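## Task

Turn the green boxed card deck upside down and set it flat on the mat, a good distance from the robot's base, then release it. It may contact only the table (mat included) and the arm's moving parts; any other contact fails. It must not end tilted or overhanging the mat edge, must stay put without the robot holding it, and the gripper must not end up holding any other loose item. Open the gripper and withdraw afterwards.

## Robot and tools

Robot: one seven-joint xArm7 with a two-finger parallel gripper and a wrist camera. There is a single arm, so every row commands just that arm. Cameras: cam_high (672x504, overview) and cam_wrist (672x504, on the gripper). The arm's base may sit slightly tilted relative to the table. Loose objects can occasionally get nudged by an outside disturbance.

Scene frame: origin on the table surface straight beneath the base, +z up, +x forward, +y to the left when facing along +x. The state line reports end_effector_position (metres) and end_effector_quat_wxyz, plus linear (m/s) and angular (rad/s) velocities, all in this frame. The reported hand position gets less accurate at long reach. end_effector_position is the point between the finger pads when closed, roughly 2 cm back from the fingertips; the fingers extend along the gripper's +z and open/close along its y. Closing pushes the tips about 10 mm further along +z.

execute_actions: argument actions is a list holding zero or one item. An empty list only returns the current state. An item with rows is a motion: rows is a list of 1 to 15 rows, steps is 1 to 15 (default 15), each step lasting 1/30 s. Each row is applied for one step; if fewer rows than steps, the final row repeats. An item with only steps (up to 300) is a wait that sends nothing new; time you spend replying counts toward it. Optional pictures (boolean) chooses whether images come back; by default they do.

Each row has exactly 8 numbers in this order: waist, shoulder, upper arm roll, elbow, forearm roll, wrist pitch, wrist roll, then gripper opening. The first seven are absolute joint target angles in radians, the same values shown in Joint positions; they are not offsets. Stated ranges: waist -6.283 to 6.283, shoulder -2.059 to 2.094, upper arm roll -6.283 to 6.283, elbow -0.192 to 3.927, forearm roll -6.283 to 6.283, wrist pitch -1.693 to 3.142, wrist roll -6.283 to 6.283. True ends may differ by up to 0.010 rad. A call is refused (nothing sent) if a target exceeds an end by more than 0.010 rad and is further out than the joint's last reported angle; a target beyond the real end is clipped there, and the result may say "joint sent to its limit" (possibly referring to an earlier, still running action). The eighth number is the opening, an absolute command from -1 (closed) to +1 (fully open).

Motion behaviour: joint targets move at most 3.14 rad/s, ramp up over 0.16 s, and all joints are coordinated to arrive together. Each step's target is clamped to within 0.623 rad of the measured angle, and if the targets would shift the gripper over 70 mm from where it is measured, all are pulled back proportionally. Between calls, and while you think, the arm continues toward the last row sent until it nearly stops or a step is HELD; after that, only a fresh action moves it on.

Result lines: Joint positions and Joint velocities list the seven joints (rad, rad/s) followed by the finger-pad gap (m, m/s; 0.084 m is fully open). grip_measured is the measured opening on the command scale. To hold something, keep commanding an opening noticeably below grip_measured; the larger the difference, the harder the squeeze (about 24 N per pad at most for items up to about 6 cm wide). Re-sending grip_measured still presses lightly; wide items may slip. Closing fast can press harder and may pop the fingers open. "joint command not followed" means the clearance check altered or blocked targets (mounting blocks or posts count as arm). HELD marks steps where your row was not fully sent. Joint torques follow joint order, include gravity and drive output, and carry offsets and noise, so they are rough. MOTOR HOT appears from 65 °C; at 80 °C an OVER-TEMPERATURE FAULT brakes the arm until it cools. Holding loads, including a grasped object, heats motors.

Torque fault: if contact load reaches a joint's limit (N m: waist 45.5, shoulder 45.5, upper arm roll 27.3, elbow 27.3, forearm roll 27.3, wrist pitch 18.2, wrist roll 18.2, held weight included), the arm halts, backs that joint off slightly, pauses 10 s and drops the rest of the call.

zoom_image: camera (cam_high or cam_wrist) and region [x0, y0, x1, y1] in pixels of that camera's latest image, origin top-left, at most 504 by 504. It moves nothing.

read_manual: optional section, only "licences"; returns licence text, no motion.

finished_scene: scene is the number of the scene being ended; irreversible, reports whether the goal was met and starts the next scene. Answering without any tool call ends everything.

Avoid: dropping, slamming or shoving the deck, letting it touch anything besides the table, mat or the arm's moving parts, knocking any item off the table, and leaving any loose object gripped. Finish by opening the fingers and lifting the gripper away so the deck rests flat on the mat by itself, away from the base and fully inside the mat. Smooth, efficient motion is preferred.

Each tool is called after "Request:" in YAML: its name, and indented under it one key for each argument.

## Session

Request:
execute_actions:
  actions: []

Scene clock: 0.00 s of 4100.00 s.
end_effector_position=(+0.5944, +0.5231, +0.2946) grip_measured=+1.00 end_effector_quat_wxyz=(-0.005, +0.687, +0.648, +0.327) end_effector_velocity=(+0.001, -0.000, +0.000) end_effector_angular_velocity=(+0.000, -0.000, -0.001)
Joint positions: [ 0.713  1.333 -0.146  2.291 -0.796  0.631 -0.227  0.084]
Joint velocities: [-0.    -0.    -0.001  0.001  0.001 -0.    -0.001  0.   ]
Joint torques (N m, as the arm reports them, + toward a larger angle): no reading

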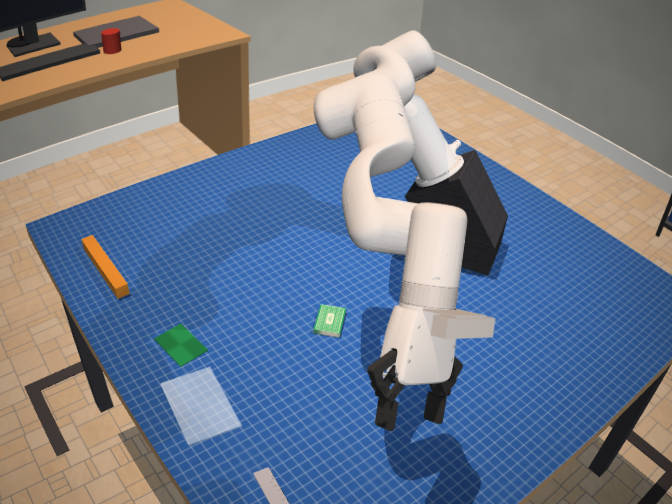

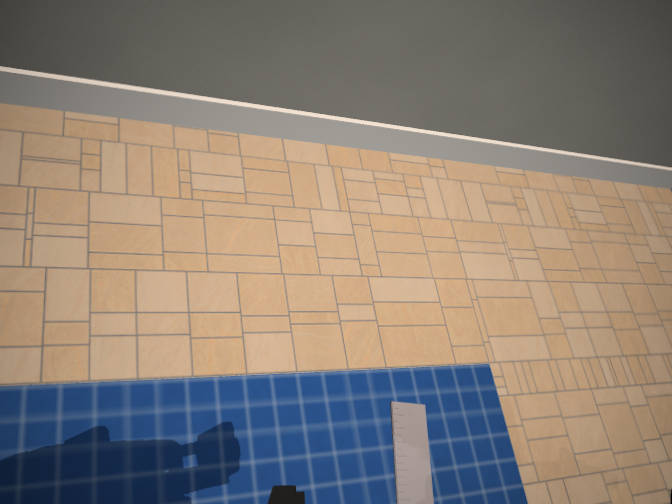

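Request:
execute_actions:
  actions:
    - {"rows":[[0.566,-0.101,0,0.865,-0.646,1.241,0,1]]}
  pictures: false

Request:
execute_actions:
  actions:
    - {"steps":45}

Scene clock: 49.57 s of 4100.00 s.
end_effector_position=(+0.5826, +0.3306, +0.3073) grip_measured=+1.00 end_effector_quat_wxyz=(-0.012, +0.818, +0.562, +0.123) end_effector_velocity=(-0.135, -0.425, +0.123) end_effector_angular_velocity=(-0.310, +0.550, -0.360)
Joint positions: [ 0.623  0.816 -0.059  1.775 -0.706  0.999 -0.09   0.084]
Joint velocities: [-0.133 -1.304  0.14  -1.293  0.139  0.568  0.211 -0.   ]
Joint torques (N m, as the arm reports them, + toward a larger angle): [ 18.93 -19.24   7.55  19.44  -0.53  -0.94  -0.73]
Steps of this call (steps 1 to 90: nothing new was sent; then 46.07 s passed at rest; steps 91 to 105: all 15 steps of this action). Readings (joint positions):
91: [0.713 1.332 -0.146 2.291 -0.796 0.632 -0.227]
92: [0.712 1.327 -0.144 2.284 -0.795 0.638 -0.224]
94: [0.703 1.283 -0.130 2.232 -0.783 0.686 -0.206]
98: [0.666 1.118 -0.101 2.074 -0.749 0.825 -0.155]
105: the state above

Scene clock: 51.07 s of 4100.00 s.
end_effector_position=(+0.4164, +0.0671, +0.3492) grip_measured=+1.00 end_effector_quat_wxyz=(-0.001, +0.860, +0.511, -0.001) end_effector_velocity=(-0.000, +0.000, +0.000) end_effector_angular_velocity=(+0.001, +0.000, -0.001)
Joint positions: [ 0.566 -0.101  0.     0.865 -0.646  1.241 -0.     0.084]
Joint velocities: [ 0.    -0.001  0.     0.     0.001  0.     0.     0.   ]
Joint torques (N m, as the arm reports them, + toward a larger angle): [ 9.14 -8.35  7.82 19.44 -0.13 -0.57 -0.45]
Steps of this call (steps 1 to 45: the robot went on to your last target). Readings (joint positions):
1: [0.619 0.773 -0.055 1.732 -0.701 1.017 -0.083]
2: [0.615 0.729 -0.050 1.689 -0.697 1.034 -0.077]
4: [0.608 0.642 -0.043 1.602 -0.689 1.065 -0.066]
8: [0.597 0.466 -0.031 1.427 -0.678 1.113 -0.048]
45: the state above
The arm was judged still, so your last target was given up. Only a new action makes it travel on or press farther. Fingers that are still opening or closing keep moving.

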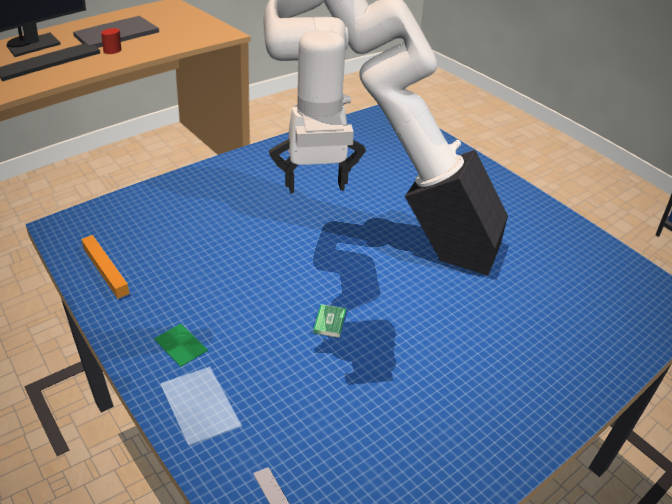

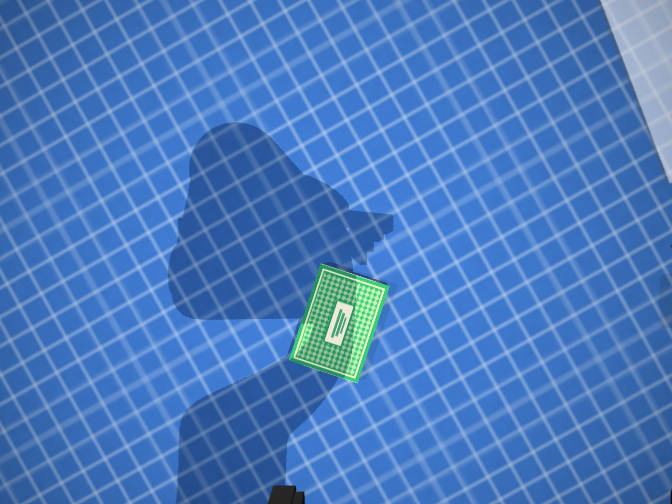

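Request:
execute_actions:
  actions:
    - {"rows":[[0.263,1.206,0,1.933,-0.58,1.84,-2.86,1]]}
  pictures: false

Request:
execute_actions:
  actions:
    - {"steps":60}

Scene clock: 68.97 s of 4100.00 s.
end_effector_position=(+0.4867, +0.0526, +0.2364) grip_measured=+1.00 end_effector_quat_wxyz=(-0.030, +0.664, +0.689, -0.288) end_effector_velocity=(-0.018, +0.157, -0.368) end_effector_angular_velocity=(+0.112, +1.303, +1.410)
Joint positions: [ 0.338  0.603 -0.002  1.554 -0.597  1.686 -0.705  0.084]
Joint velocities: [-0.233  1.594  0.004  1.181  0.052  0.46  -1.587 -0.   ]
Joint torques (N m, as the arm reports them, + toward a larger angle): [ 17.78 -17.     8.84   8.76   0.29   0.49  -0.06]
Steps of this call (steps 1 to 90: nothing new was sent; then 14.40 s passed at rest; steps 91 to 105: all 15 steps of this action). Readings (joint positions):
91: [0.566 -0.101 0.000 0.865 -0.646 1.242 -0.001]
92: [0.563 -0.095 0.001 0.871 -0.645 1.248 -0.007]
94: [0.541 -0.048 0.004 0.921 -0.640 1.297 -0.059]
98: [0.443 0.176 -0.001 1.146 -0.619 1.483 -0.280]
105: the state above

Scene clock: 70.97 s of 4100.00 s.
end_effector_position=(+0.4146, +0.1036, +0.0777) grip_measured=+1.00 end_effector_quat_wxyz=(-0.428, -0.315, +0.829, -0.174) end_effector_velocity=(+0.000, -0.000, +0.000) end_effector_angular_velocity=(-0.001, -0.002, -0.001)
Joint positions: [ 0.263  1.206  0.     1.933 -0.58   1.84  -2.86   0.084]
Joint velocities: [ 0.     0.    -0.     0.001 -0.001  0.     0.001 -0.   ]
Joint torques (N m, as the arm reports them, + toward a larger angle): [ 18.23 -20.72   6.56  13.06   0.04   1.15  -0.31]
Steps of this call (steps 1 to 60: the robot went on to your last target). Readings (joint positions):
1: [0.331 0.654 -0.002 1.590 -0.596 1.700 -0.756]
2: [0.325 0.703 -0.002 1.619 -0.594 1.712 -0.806]
4: [0.315 0.793 -0.001 1.671 -0.592 1.735 -0.909]
8: [0.295 0.955 -0.000 1.773 -0.587 1.776 -1.161]
60: the state above
The arm was judged still, so your last target was given up. Only a new action makes it travel on or press farther. Fingers that are still opening or closing keep moving.

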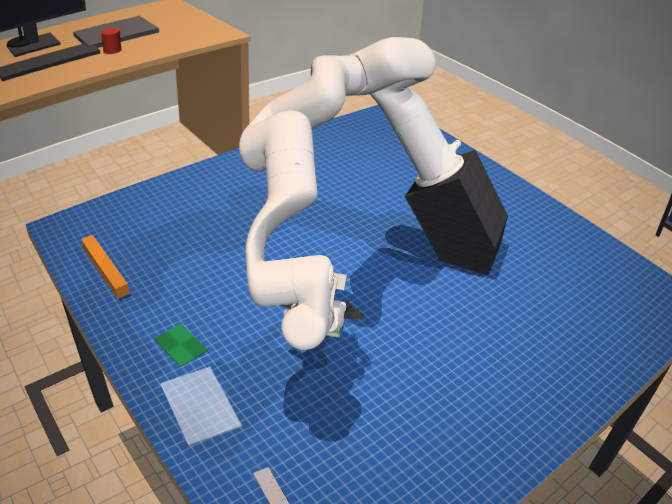

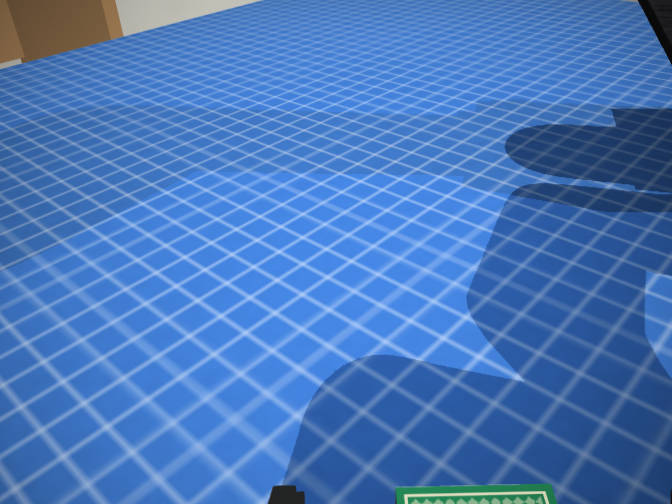

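Request:
execute_actions:
  actions:
    - {"rows":[[0.28,1.27,0,2.04,-0.585,1.86,-2.86,1],[0.28,1.27,0,2.04,-0.585,1.86,-2.86,1],[0.28,1.27,0,2.04,-0.585,1.86,-2.86,1],[0.28,1.27,0,2.04,-0.585,1.86,-2.86,1],[0.28,1.27,0,2.04,-0.585,1.86,-2.86,1],[0.28,1.27,0,2.04,-0.585,1.86,-2.86,1],[0.27,1.31,0,2.07,-0.59,1.855,-2.86,1],[0.262,1.34,0,2.10,-0.593,1.853,-2.86,1],[0.255,1.37,0,2.12,-0.596,1.85,-2.86,1],[0.25,1.39,0,2.14,-0.598,1.848,-2.86,1],[0.244,1.41,0,2.157,-0.6,1.847,-2.86,1]]}
  pictures: false

Request:
execute_actions:
  actions:
    - {"steps":10}

Scene clock: 83.47 s of 4100.00 s.
end_effector_position=(+0.4106, +0.1249, +0.0280) grip_measured=+1.00 end_effector_quat_wxyz=(-0.428, -0.308, +0.830, -0.181) end_effector_velocity=(-0.022, +0.010, -0.060) end_effector_angular_velocity=(-0.017, +0.029, -0.011)
Joint positions: [ 0.245  1.4   -0.002  2.138 -0.598  1.848 -2.86   0.084]
Joint velocities: [-0.046  0.185  0.006  0.157 -0.017 -0.008  0.     0.   ]
Joint torques (N m, as the arm reports them, + toward a larger angle): [ 21.28 -26.72   6.47  18.23   0.14   0.61  -0.32]
Steps of this call (steps 1 to 90: nothing new was sent; then 9.00 s passed at rest; steps 91 to 105: all 15 steps of this action). Readings (joint positions):
91: [0.263 1.206 -0.000 1.934 -0.580 1.840 -2.860]
92: [0.264 1.210 -0.000 1.939 -0.580 1.842 -2.860]
94: [0.269 1.233 -0.002 1.980 -0.582 1.849 -2.860]
98: [0.278 1.269 0.002 2.034 -0.585 1.857 -2.860]
105: the state above

Scene clock: 83.80 s of 4100.00 s.
end_effector_position=(+0.4132, +0.1277, +0.0266) grip_measured=+1.00 end_effector_quat_wxyz=(-0.425, -0.306, +0.833, -0.178) end_effector_velocity=(-0.005, -0.002, -0.005) end_effector_angular_velocity=(-0.008, +0.012, +0.005)
Joint positions: [ 0.244  1.409  0.     2.157 -0.6    1.847 -2.86   0.084]
Joint velocities: [-0.003  0.011 -0.003 -0.002  0.     0.    -0.001 -0.   ]
Joint torques (N m, as the arm reports them, + toward a larger angle): [ 18.21 -21.01   5.7   13.96  -0.16   1.05  -0.27]
Steps of this call (steps 1 to 10: the robot went on to your last target). Readings (joint positions):
1: [0.244 1.404 -0.002 2.143 -0.599 1.848 -2.860]
2: [0.244 1.406 -0.001 2.148 -0.599 1.848 -2.860]
4: [0.245 1.406 0.000 2.154 -0.600 1.847 -2.860]
8: [0.245 1.408 0.000 2.157 -0.600 1.847 -2.860]
10: the state above

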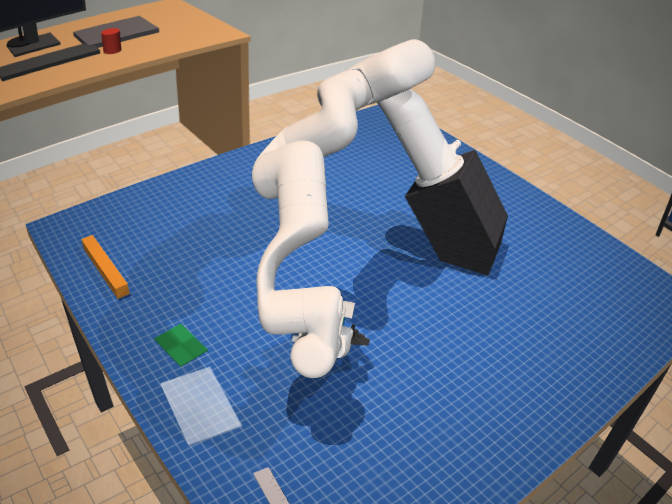

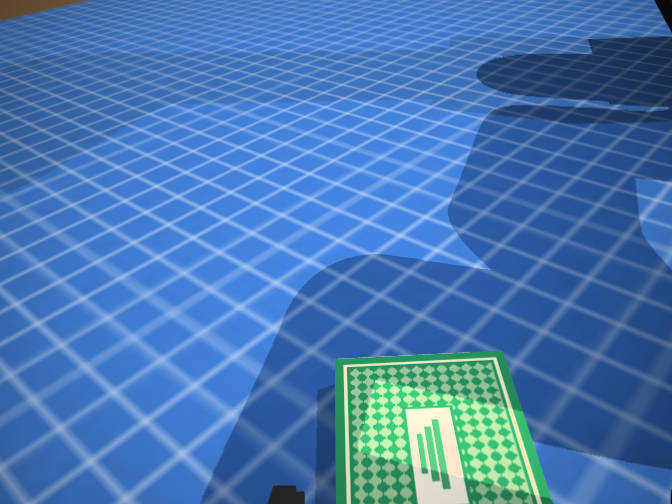

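Centred. Close.

Request:
execute_actions:
  actions:
    - {"rows":[[0.244,1.41,0,2.157,-0.6,1.847,-2.86,0.6],[0.244,1.41,0,2.157,-0.6,1.847,-2.86,0.5],[0.244,1.41,0,2.157,-0.6,1.847,-2.86,0.4],[0.244,1.41,0,2.157,-0.6,1.847,-2.86,0.3],[0.244,1.41,0,2.157,-0.6,1.847,-2.86,0.1]]}
  pictures: false

Request:
execute_actions:
  actions:
    - {"rows":[[0.29,1.16,0,1.96,-0.57,1.87,-2.86,0.1]]}
  pictures: false

Request:
execute_actions:
  actions:
    - {"rows":[[0.29,1.16,0,1.96,-0.57,1.87,0.28,0.1]]}
  pictures: false

Request:
execute_actions:
  actions:
    - {"steps":45}

Scene clock: 89.80 s of 4100.00 s.
end_effector_position=(+0.4147, +0.1272, +0.0271) grip_measured=+0.17 end_effector_quat_wxyz=(-0.424, -0.305, +0.834, -0.179) end_effector_velocity=(-0.002, +0.000, -0.001) end_effector_angular_velocity=(-0.000, +0.002, -0.001)
Joint positions: [ 0.244  1.408 -0.001  2.159 -0.601  1.848 -2.86   0.051]
Joint velocities: [-0.001  0.002  0.    -0.002  0.002 -0.002  0.001  0.001]
Joint torques (N m, as the arm reports them, + toward a larger angle): [ 16.55 -14.18   6.87   6.97   1.93   0.03  -0.55]
Steps of this call (steps 1 to 30: the robot went on to your last target; steps 31 to 90: nothing new was sent; then 2.50 s passed at rest; steps 91 to 105: all 15 steps of this action). Readings (joint positions):
91: [0.244 1.410 0.000 2.157 -0.600 1.847 -2.860]
92: [0.244 1.410 0.000 2.157 -0.600 1.847 -2.860]
94: [0.244 1.410 -0.000 2.157 -0.600 1.847 -2.860]
98: [0.244 1.407 -0.001 2.160 -0.601 1.848 -2.860]
105: the state above

Scene clock: 90.30 s of 4100.00 s.
end_effector_position=(+0.4329, +0.1079, +0.1054) grip_measured=+0.15 end_effector_quat_wxyz=(-0.413, -0.307, +0.840, -0.171) end_effector_velocity=(-0.006, -0.007, +0.002) end_effector_angular_velocity=(-0.015, +0.015, +0.010)
Joint positions: [ 0.289  1.166 -0.001  1.96  -0.57   1.87  -2.86   0.05 ]
Joint velocities: [ 0.001 -0.018 -0.004 -0.037  0.001  0.005  0.002  0.   ]
Joint torques (N m, as the arm reports them, + toward a larger angle): [ 18.61 -21.82   6.76  16.01  -0.07   0.99  -0.56]
Steps of this call (steps 1 to 15: all 15 steps of this action). Readings (joint positions):
1: [0.244 1.408 -0.001 2.158 -0.601 1.848 -2.860]
2: [0.245 1.403 -0.001 2.152 -0.599 1.847 -2.860]
4: [0.252 1.363 0.000 2.105 -0.592 1.850 -2.860]
8: [0.281 1.210 0.002 2.003 -0.575 1.864 -2.860]
15: the state above

Scene clock: 90.80 s of 4100.00 s.
end_effector_position=(+0.4349, +0.1080, +0.1080) grip_measured=+0.15 end_effector_quat_wxyz=(-0.271, +0.154, +0.883, -0.352) end_effector_velocity=(+0.001, +0.000, +0.001) end_effector_angular_velocity=(-1.794, -1.645, -1.854)
Joint positions: [ 0.29   1.16   0.     1.96  -0.57   1.87  -1.817  0.051]
Joint velocities: [ 0.    -0.002  0.     0.001  0.001  0.     3.058  0.   ]
Joint torques (N m, as the arm reports them, + toward a larger angle): [ 18.32 -20.53   6.43  14.56   0.2    1.    -0.59]
Steps of this call (steps 1 to 15: all 15 steps of this action). Readings (joint positions):
1: [0.289 1.165 -0.001 1.959 -0.570 1.870 -2.859]
2: [0.289 1.164 -0.000 1.959 -0.570 1.870 -2.853]
4: [0.289 1.162 -0.000 1.960 -0.570 1.870 -2.801]
8: [0.290 1.161 -0.000 1.960 -0.570 1.870 -2.515]
15: the state above

Scene clock: 92.30 s of 4100.00 s.
end_effector_position=(+0.4350, +0.1080, +0.1081) grip_measured=+0.15 end_effector_quat_wxyz=(+0.169, +0.842, +0.307, -0.410) end_effector_velocity=(-0.001, -0.001, -0.000) end_effector_angular_velocity=(-0.002, +0.002, +0.000)
Joint positions: [ 0.29  1.16  0.    1.96 -0.57  1.87  0.28  0.05]
Joint velocities: [ 0.    -0.    -0.001 -0.002  0.001  0.001 -0.    -0.   ]
Joint torques (N m, as the arm reports them, + toward a larger angle): [ 18.77 -21.64   6.57  14.51   0.16   1.07  -0.24]
Steps of this call (steps 1 to 45: the robot went on to your last target). Readings (joint positions):
1: [0.290 1.160 0.000 1.960 -0.570 1.870 -1.714]
2: [0.290 1.160 0.000 1.960 -0.570 1.870 -1.612]
4: [0.290 1.160 0.000 1.960 -0.570 1.870 -1.407]
8: [0.290 1.160 -0.000 1.960 -0.570 1.870 -0.996]
45: the state above
The arm was judged still, so your last target was given up. Only a new action makes it travel on or press farther. Fingers that are still opening or closing keep moving.

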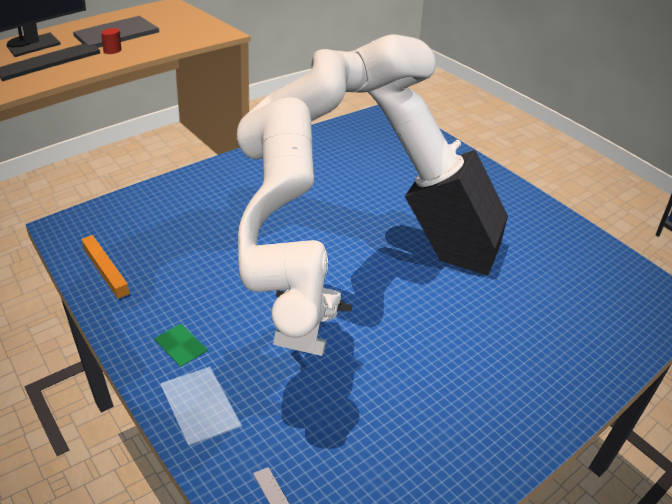

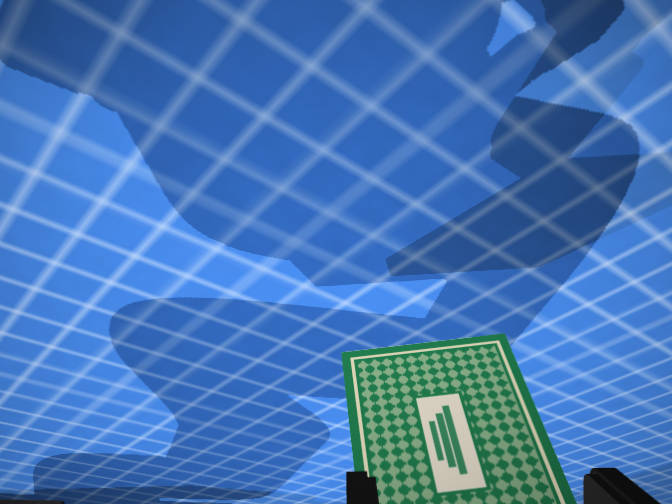

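Request:
execute_actions:
  actions:
    - {"rows":[[0.25,1.33,0,2.11,-0.56,2.138,0.24,0.1]]}
  pictures: false

Request:
execute_actions:
  actions:
    - {"rows":[[0.24,1.38,0,2.155,-0.56,2.138,0.24,0.1],[0.24,1.38,0,2.155,-0.56,2.138,0.24,0.1],[0.24,1.38,0,2.155,-0.56,2.138,0.24,0.1],[0.23,1.43,0,2.2,-0.56,2.138,0.24,0.1],[0.23,1.43,0,2.2,-0.56,2.138,0.24,0.1],[0.23,1.43,0,2.2,-0.56,2.138,0.24,0.1],[0.22,1.475,0,2.24,-0.56,2.138,0.24,0.1]]}

Scene clock: 102.83 s of 4100.00 s.
end_effector_position=(+0.3967, +0.0791, +0.1051) grip_measured=+0.15 end_effector_quat_wxyz=(+0.219, +0.763, +0.304, -0.527) end_effector_velocity=(-0.000, -0.002, +0.006) end_effector_angular_velocity=(-0.019, +0.022, +0.000)
Joint positions: [ 0.251  1.326  0.001  2.11  -0.56   2.134  0.241  0.05 ]
Joint velocities: [-0.001  0.013  0.001  0.027  0.002  0.04  -0.006 -0.   ]
Joint torques (N m, as the arm reports them, + toward a larger angle): [ 17.52 -19.4    5.54  12.52   0.09   1.44  -0.33]
Steps of this call (steps 1 to 90: nothing new was sent; then 7.03 s passed at rest; steps 91 to 105: all 15 steps of this action). Readings (joint positions):
91: [0.290 1.160 0.000 1.960 -0.570 1.871 0.280]
92: [0.289 1.163 0.000 1.964 -0.570 1.877 0.279]
94: [0.283 1.192 0.002 1.996 -0.568 1.928 0.271]
98: [0.256 1.300 -0.002 2.076 -0.562 2.084 0.248]
105: the state above

Scene clock: 103.33 s of 4100.00 s.
end_effector_position=(+0.3805, +0.0894, +0.0644) grip_measured=+0.16 end_effector_quat_wxyz=(+0.217, +0.755, +0.298, -0.542) end_effector_velocity=(+0.006, +0.002, -0.008) end_effector_angular_velocity=(+0.010, -0.019, -0.025)
Joint positions: [ 0.222  1.47   0.001  2.239 -0.56   2.139  0.24   0.051]
Joint velocities: [-0.011  0.022 -0.003  0.046  0.    -0.009 -0.002  0.   ]
Joint torques (N m, as the arm reports them, + toward a larger angle): [ 16.12 -16.77   4.57   9.23   0.45   0.94  -0.43]
Steps of this call (steps 1 to 15: all 15 steps of this action). Readings (joint positions):
1: [0.251 1.327 0.001 2.111 -0.560 2.135 0.240]
2: [0.250 1.333 0.001 2.117 -0.560 2.136 0.240]
4: [0.245 1.357 0.001 2.139 -0.560 2.137 0.240]
8: [0.232 1.420 -0.000 2.189 -0.560 2.138 0.240]
15: the state above

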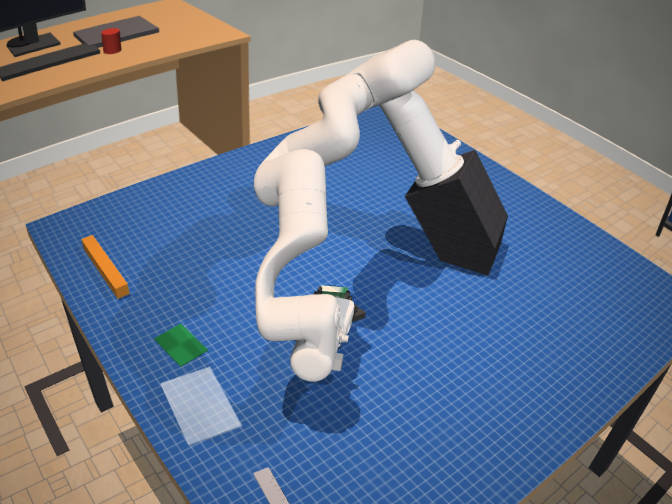

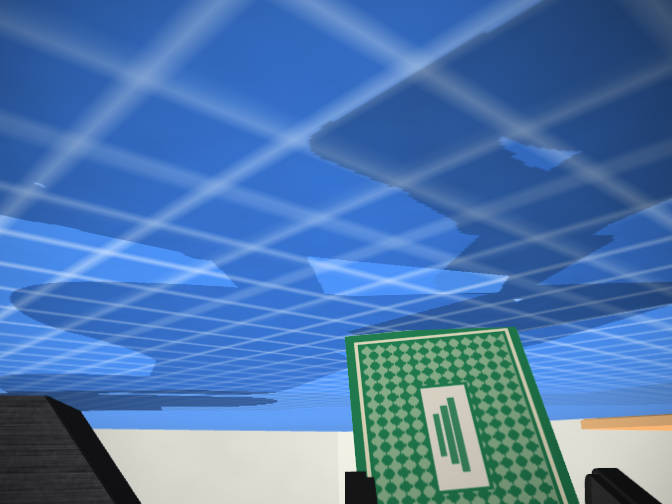

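Request:
execute_actions:
  actions:
    - {"rows":[[0.224,1.471,0,2.234,-0.563,2.118,0.243,0.15],[0.225,1.467,0,2.229,-0.566,2.098,0.246,0.15],[0.227,1.462,0,2.223,-0.569,2.077,0.249,0.15],[0.229,1.458,0,2.218,-0.571,2.056,0.251,0.15],[0.23,1.453,0,2.212,-0.574,2.035,0.254,0.15],[0.232,1.449,0,2.207,-0.577,2.014,0.257,0.15],[0.233,1.444,0,2.201,-0.58,1.993,0.26,0.15],[0.235,1.44,0,2.195,-0.583,1.972,0.263,0.15],[0.236,1.435,0,2.189,-0.586,1.951,0.266,0.15],[0.238,1.43,0,2.183,-0.589,1.93,0.269,0.15],[0.24,1.425,0,2.177,-0.592,1.909,0.272,0.15],[0.241,1.42,0,2.17,-0.595,1.888,0.275,0.15],[0.243,1.415,0,2.163,-0.598,1.867,0.278,0.15],[0.244,1.41,0,2.157,-0.6,1.847,0.28,0.15]]}
  pictures: false

Request:
execute_actions:
  actions:
    - {"steps":10}

Scene clock: 114.47 s of 4100.00 s.
end_effector_position=(+0.4056, +0.1203, +0.0289) grip_measured=+0.16 end_effector_quat_wxyz=(+0.186, +0.821, +0.306, -0.445) end_effector_velocity=(+0.089, +0.091, -0.036) end_effector_angular_velocity=(+0.378, -0.475, -0.063)
Joint positions: [ 0.239  1.424 -0.001  2.169 -0.594  1.891  0.274  0.051]
Joint velocities: [ 0.062 -0.164  0.017 -0.144 -0.072 -0.546  0.073 -0.   ]
Joint torques (N m, as the arm reports them, + toward a larger angle): [ 16.99 -19.05   5.46  13.49  -0.34   1.28  -0.5 ]
Steps of this call (steps 1 to 15: the robot went on to your last target; steps 16 to 90: nothing new was sent; then 7.63 s passed at rest; steps 91 to 105: all 15 steps of this action). Readings (joint positions):
91: [0.220 1.475 -0.000 2.240 -0.560 2.137 0.240]
92: [0.221 1.474 -0.000 2.238 -0.561 2.132 0.241]
94: [0.224 1.468 0.001 2.233 -0.564 2.109 0.244]
98: [0.228 1.456 -0.002 2.210 -0.574 2.031 0.254]
105: the state above

Scene clock: 114.80 s of 4100.00 s.
end_effector_position=(+0.4124, +0.1272, +0.0259) grip_measured=+0.16 end_effector_quat_wxyz=(+0.179, +0.832, +0.307, -0.426) end_effector_velocity=(+0.003, +0.004, +0.001) end_effector_angular_velocity=(+0.013, -0.013, -0.003)
Joint positions: [ 0.243  1.411 -0.     2.157 -0.6    1.848  0.28   0.051]
Joint velocities: [ 0.004 -0.006  0.003 -0.001 -0.    -0.012  0.002 -0.   ]
Joint torques (N m, as the arm reports them, + toward a larger angle): [ 18.44 -20.82   5.2   13.9    0.03   0.96  -0.73]
Steps of this call (steps 1 to 10: the robot went on to your last target). Readings (joint positions):
1: [0.241 1.419 -0.000 2.165 -0.596 1.876 0.276]
2: [0.242 1.416 -0.000 2.163 -0.597 1.866 0.277]
4: [0.243 1.413 0.000 2.160 -0.599 1.856 0.279]
8: [0.243 1.411 -0.000 2.157 -0.600 1.849 0.280]
10: the state above

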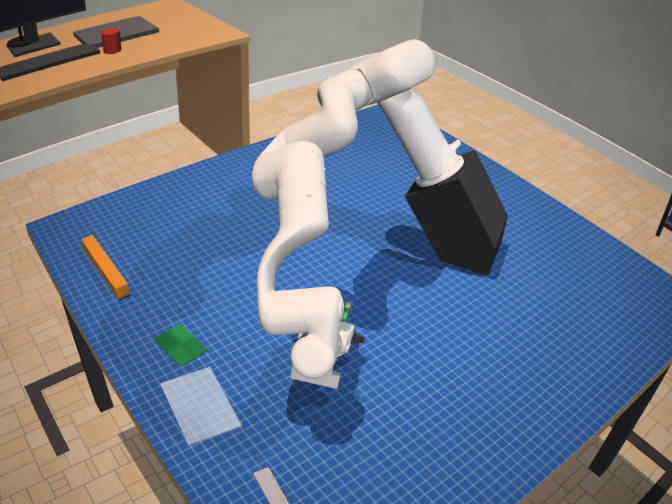

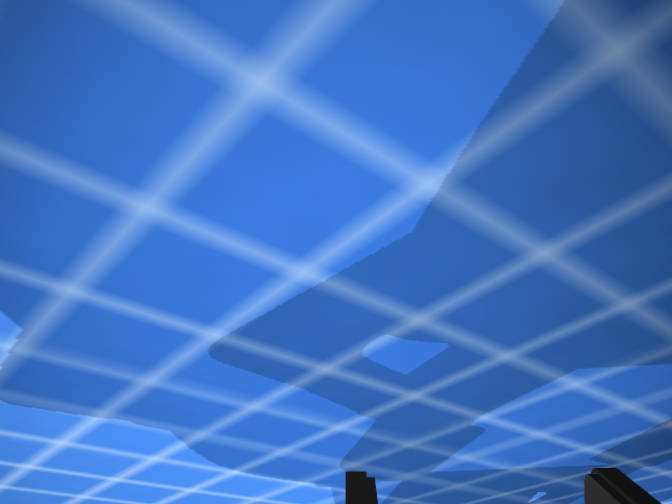

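Pivoted nicely.

Request:
execute_actions:
  actions:
    - {"rows":[[0.244,1.41,0,2.157,-0.6,1.847,0.28,0.9]],"steps":12}
  pictures: false

Request:
execute_actions:
  actions:
    - {"rows":[[0.33,1.0,0,1.96,-0.57,1.6,0.28,0.9]]}
  pictures: false

Request:
execute_actions:
  actions:
    - {"steps":10}

Scene clock: 118.30 s of 4100.00 s.
end_effector_position=(+0.4129, +0.1277, +0.0262) grip_measured=+0.90 end_effector_quat_wxyz=(+0.178, +0.833, +0.307, -0.425) end_effector_velocity=(-0.000, +0.001, +0.000) end_effector_angular_velocity=(+0.001, +0.001, -0.001)
Joint positions: [ 0.244  1.41   0.     2.157 -0.6    1.847  0.28   0.08 ]
Joint velocities: [-0.     0.     0.001  0.     0.002  0.     0.    -0.   ]
Joint torques (N m, as the arm reports them, + toward a larger angle): [ 18.67 -20.21   5.53  13.64   0.07   1.08  -0.58]
Steps of this call (steps 1 to 30: the robot went on to your last target; steps 31 to 90: nothing new was sent; then 0.10 s passed at rest; steps 91 to 102: all 12 steps of this action). Readings (joint positions):
91: [0.244 1.410 -0.000 2.157 -0.600 1.847 0.280]
92: [0.244 1.410 0.000 2.157 -0.600 1.847 0.280]
94: [0.244 1.410 0.000 2.157 -0.600 1.847 0.280]
98: [0.244 1.410 0.000 2.157 -0.600 1.847 0.280]
102: the state above

Scene clock: 118.80 s of 4100.00 s.
end_effector_position=(+0.5266, +0.1560, +0.1517) grip_measured=+0.90 end_effector_quat_wxyz=(+0.077, +0.923, +0.286, -0.246) end_effector_velocity=(+0.062, +0.013, +0.096) end_effector_angular_velocity=(+0.206, -0.217, -0.066)
Joint positions: [ 0.327  1.017  0.002  1.978 -0.572  1.614  0.28   0.08 ]
Joint velocities: [ 0.057 -0.27  -0.002 -0.14   0.021 -0.171  0.002 -0.   ]
Joint torques (N m, as the arm reports them, + toward a larger angle): [ 14.65 -10.51   5.66   9.23   0.09   0.58  -0.41]
Steps of this call (steps 1 to 15: all 15 steps of this action). Readings (joint positions):
1: [0.244 1.410 -0.000 2.157 -0.600 1.847 0.280]
2: [0.245 1.405 -0.000 2.152 -0.599 1.843 0.280]
4: [0.253 1.364 -0.002 2.123 -0.596 1.814 0.280]
8: [0.285 1.217 0.000 2.067 -0.586 1.731 0.280]
15: the state above

Scene clock: 119.13 s of 4100.00 s.
end_effector_position=(+0.5270, +0.1559, +0.1537) grip_measured=+0.90 end_effector_quat_wxyz=(+0.075, +0.924, +0.287, -0.242) end_effector_velocity=(+0.011, +0.003, +0.014) end_effector_angular_velocity=(+0.024, -0.028, -0.010)
Joint positions: [ 0.329  1.002 -0.     1.96  -0.57   1.601  0.28   0.08 ]
Joint velocities: [ 0.006 -0.02   0.006  0.012 -0.001 -0.005 -0.002 -0.   ]
Joint torques (N m, as the arm reports them, + toward a larger angle): [ 18.47 -20.56   6.66  16.33  -0.39   0.16  -0.5 ]
Steps of this call (steps 1 to 10: the robot went on to your last target). Readings (joint positions):
1: [0.329 1.010 0.002 1.973 -0.571 1.609 0.280]
2: [0.329 1.008 0.001 1.968 -0.571 1.607 0.280]
4: [0.329 1.007 -0.001 1.960 -0.570 1.604 0.280]
8: [0.329 1.004 -0.001 1.959 -0.570 1.601 0.280]
10: the state above

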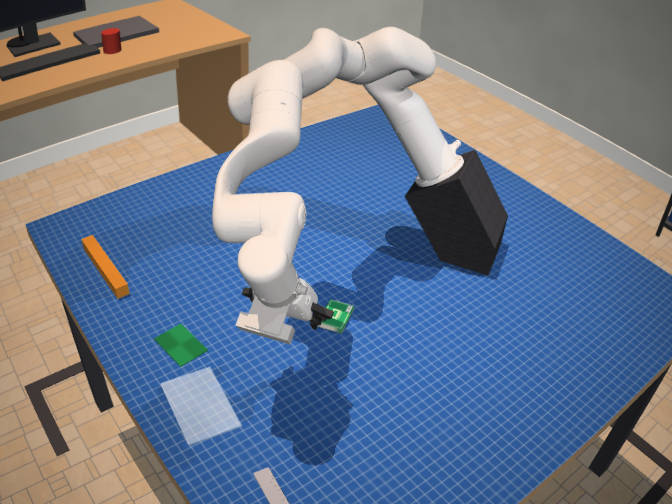

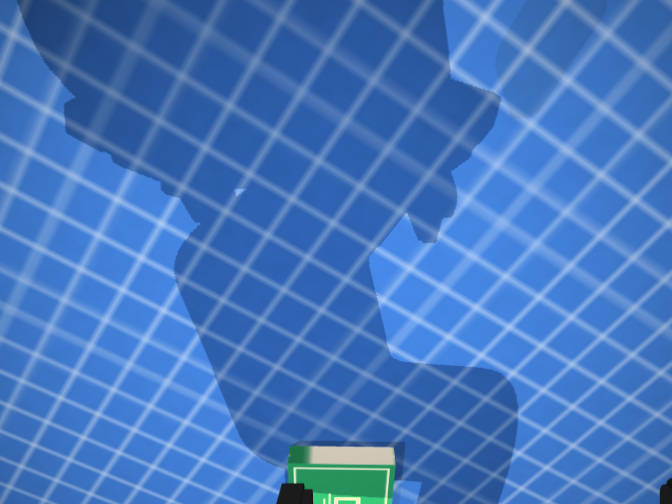

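Request:
finished_scene:
  scene: 1

The scene is finished: the task was done.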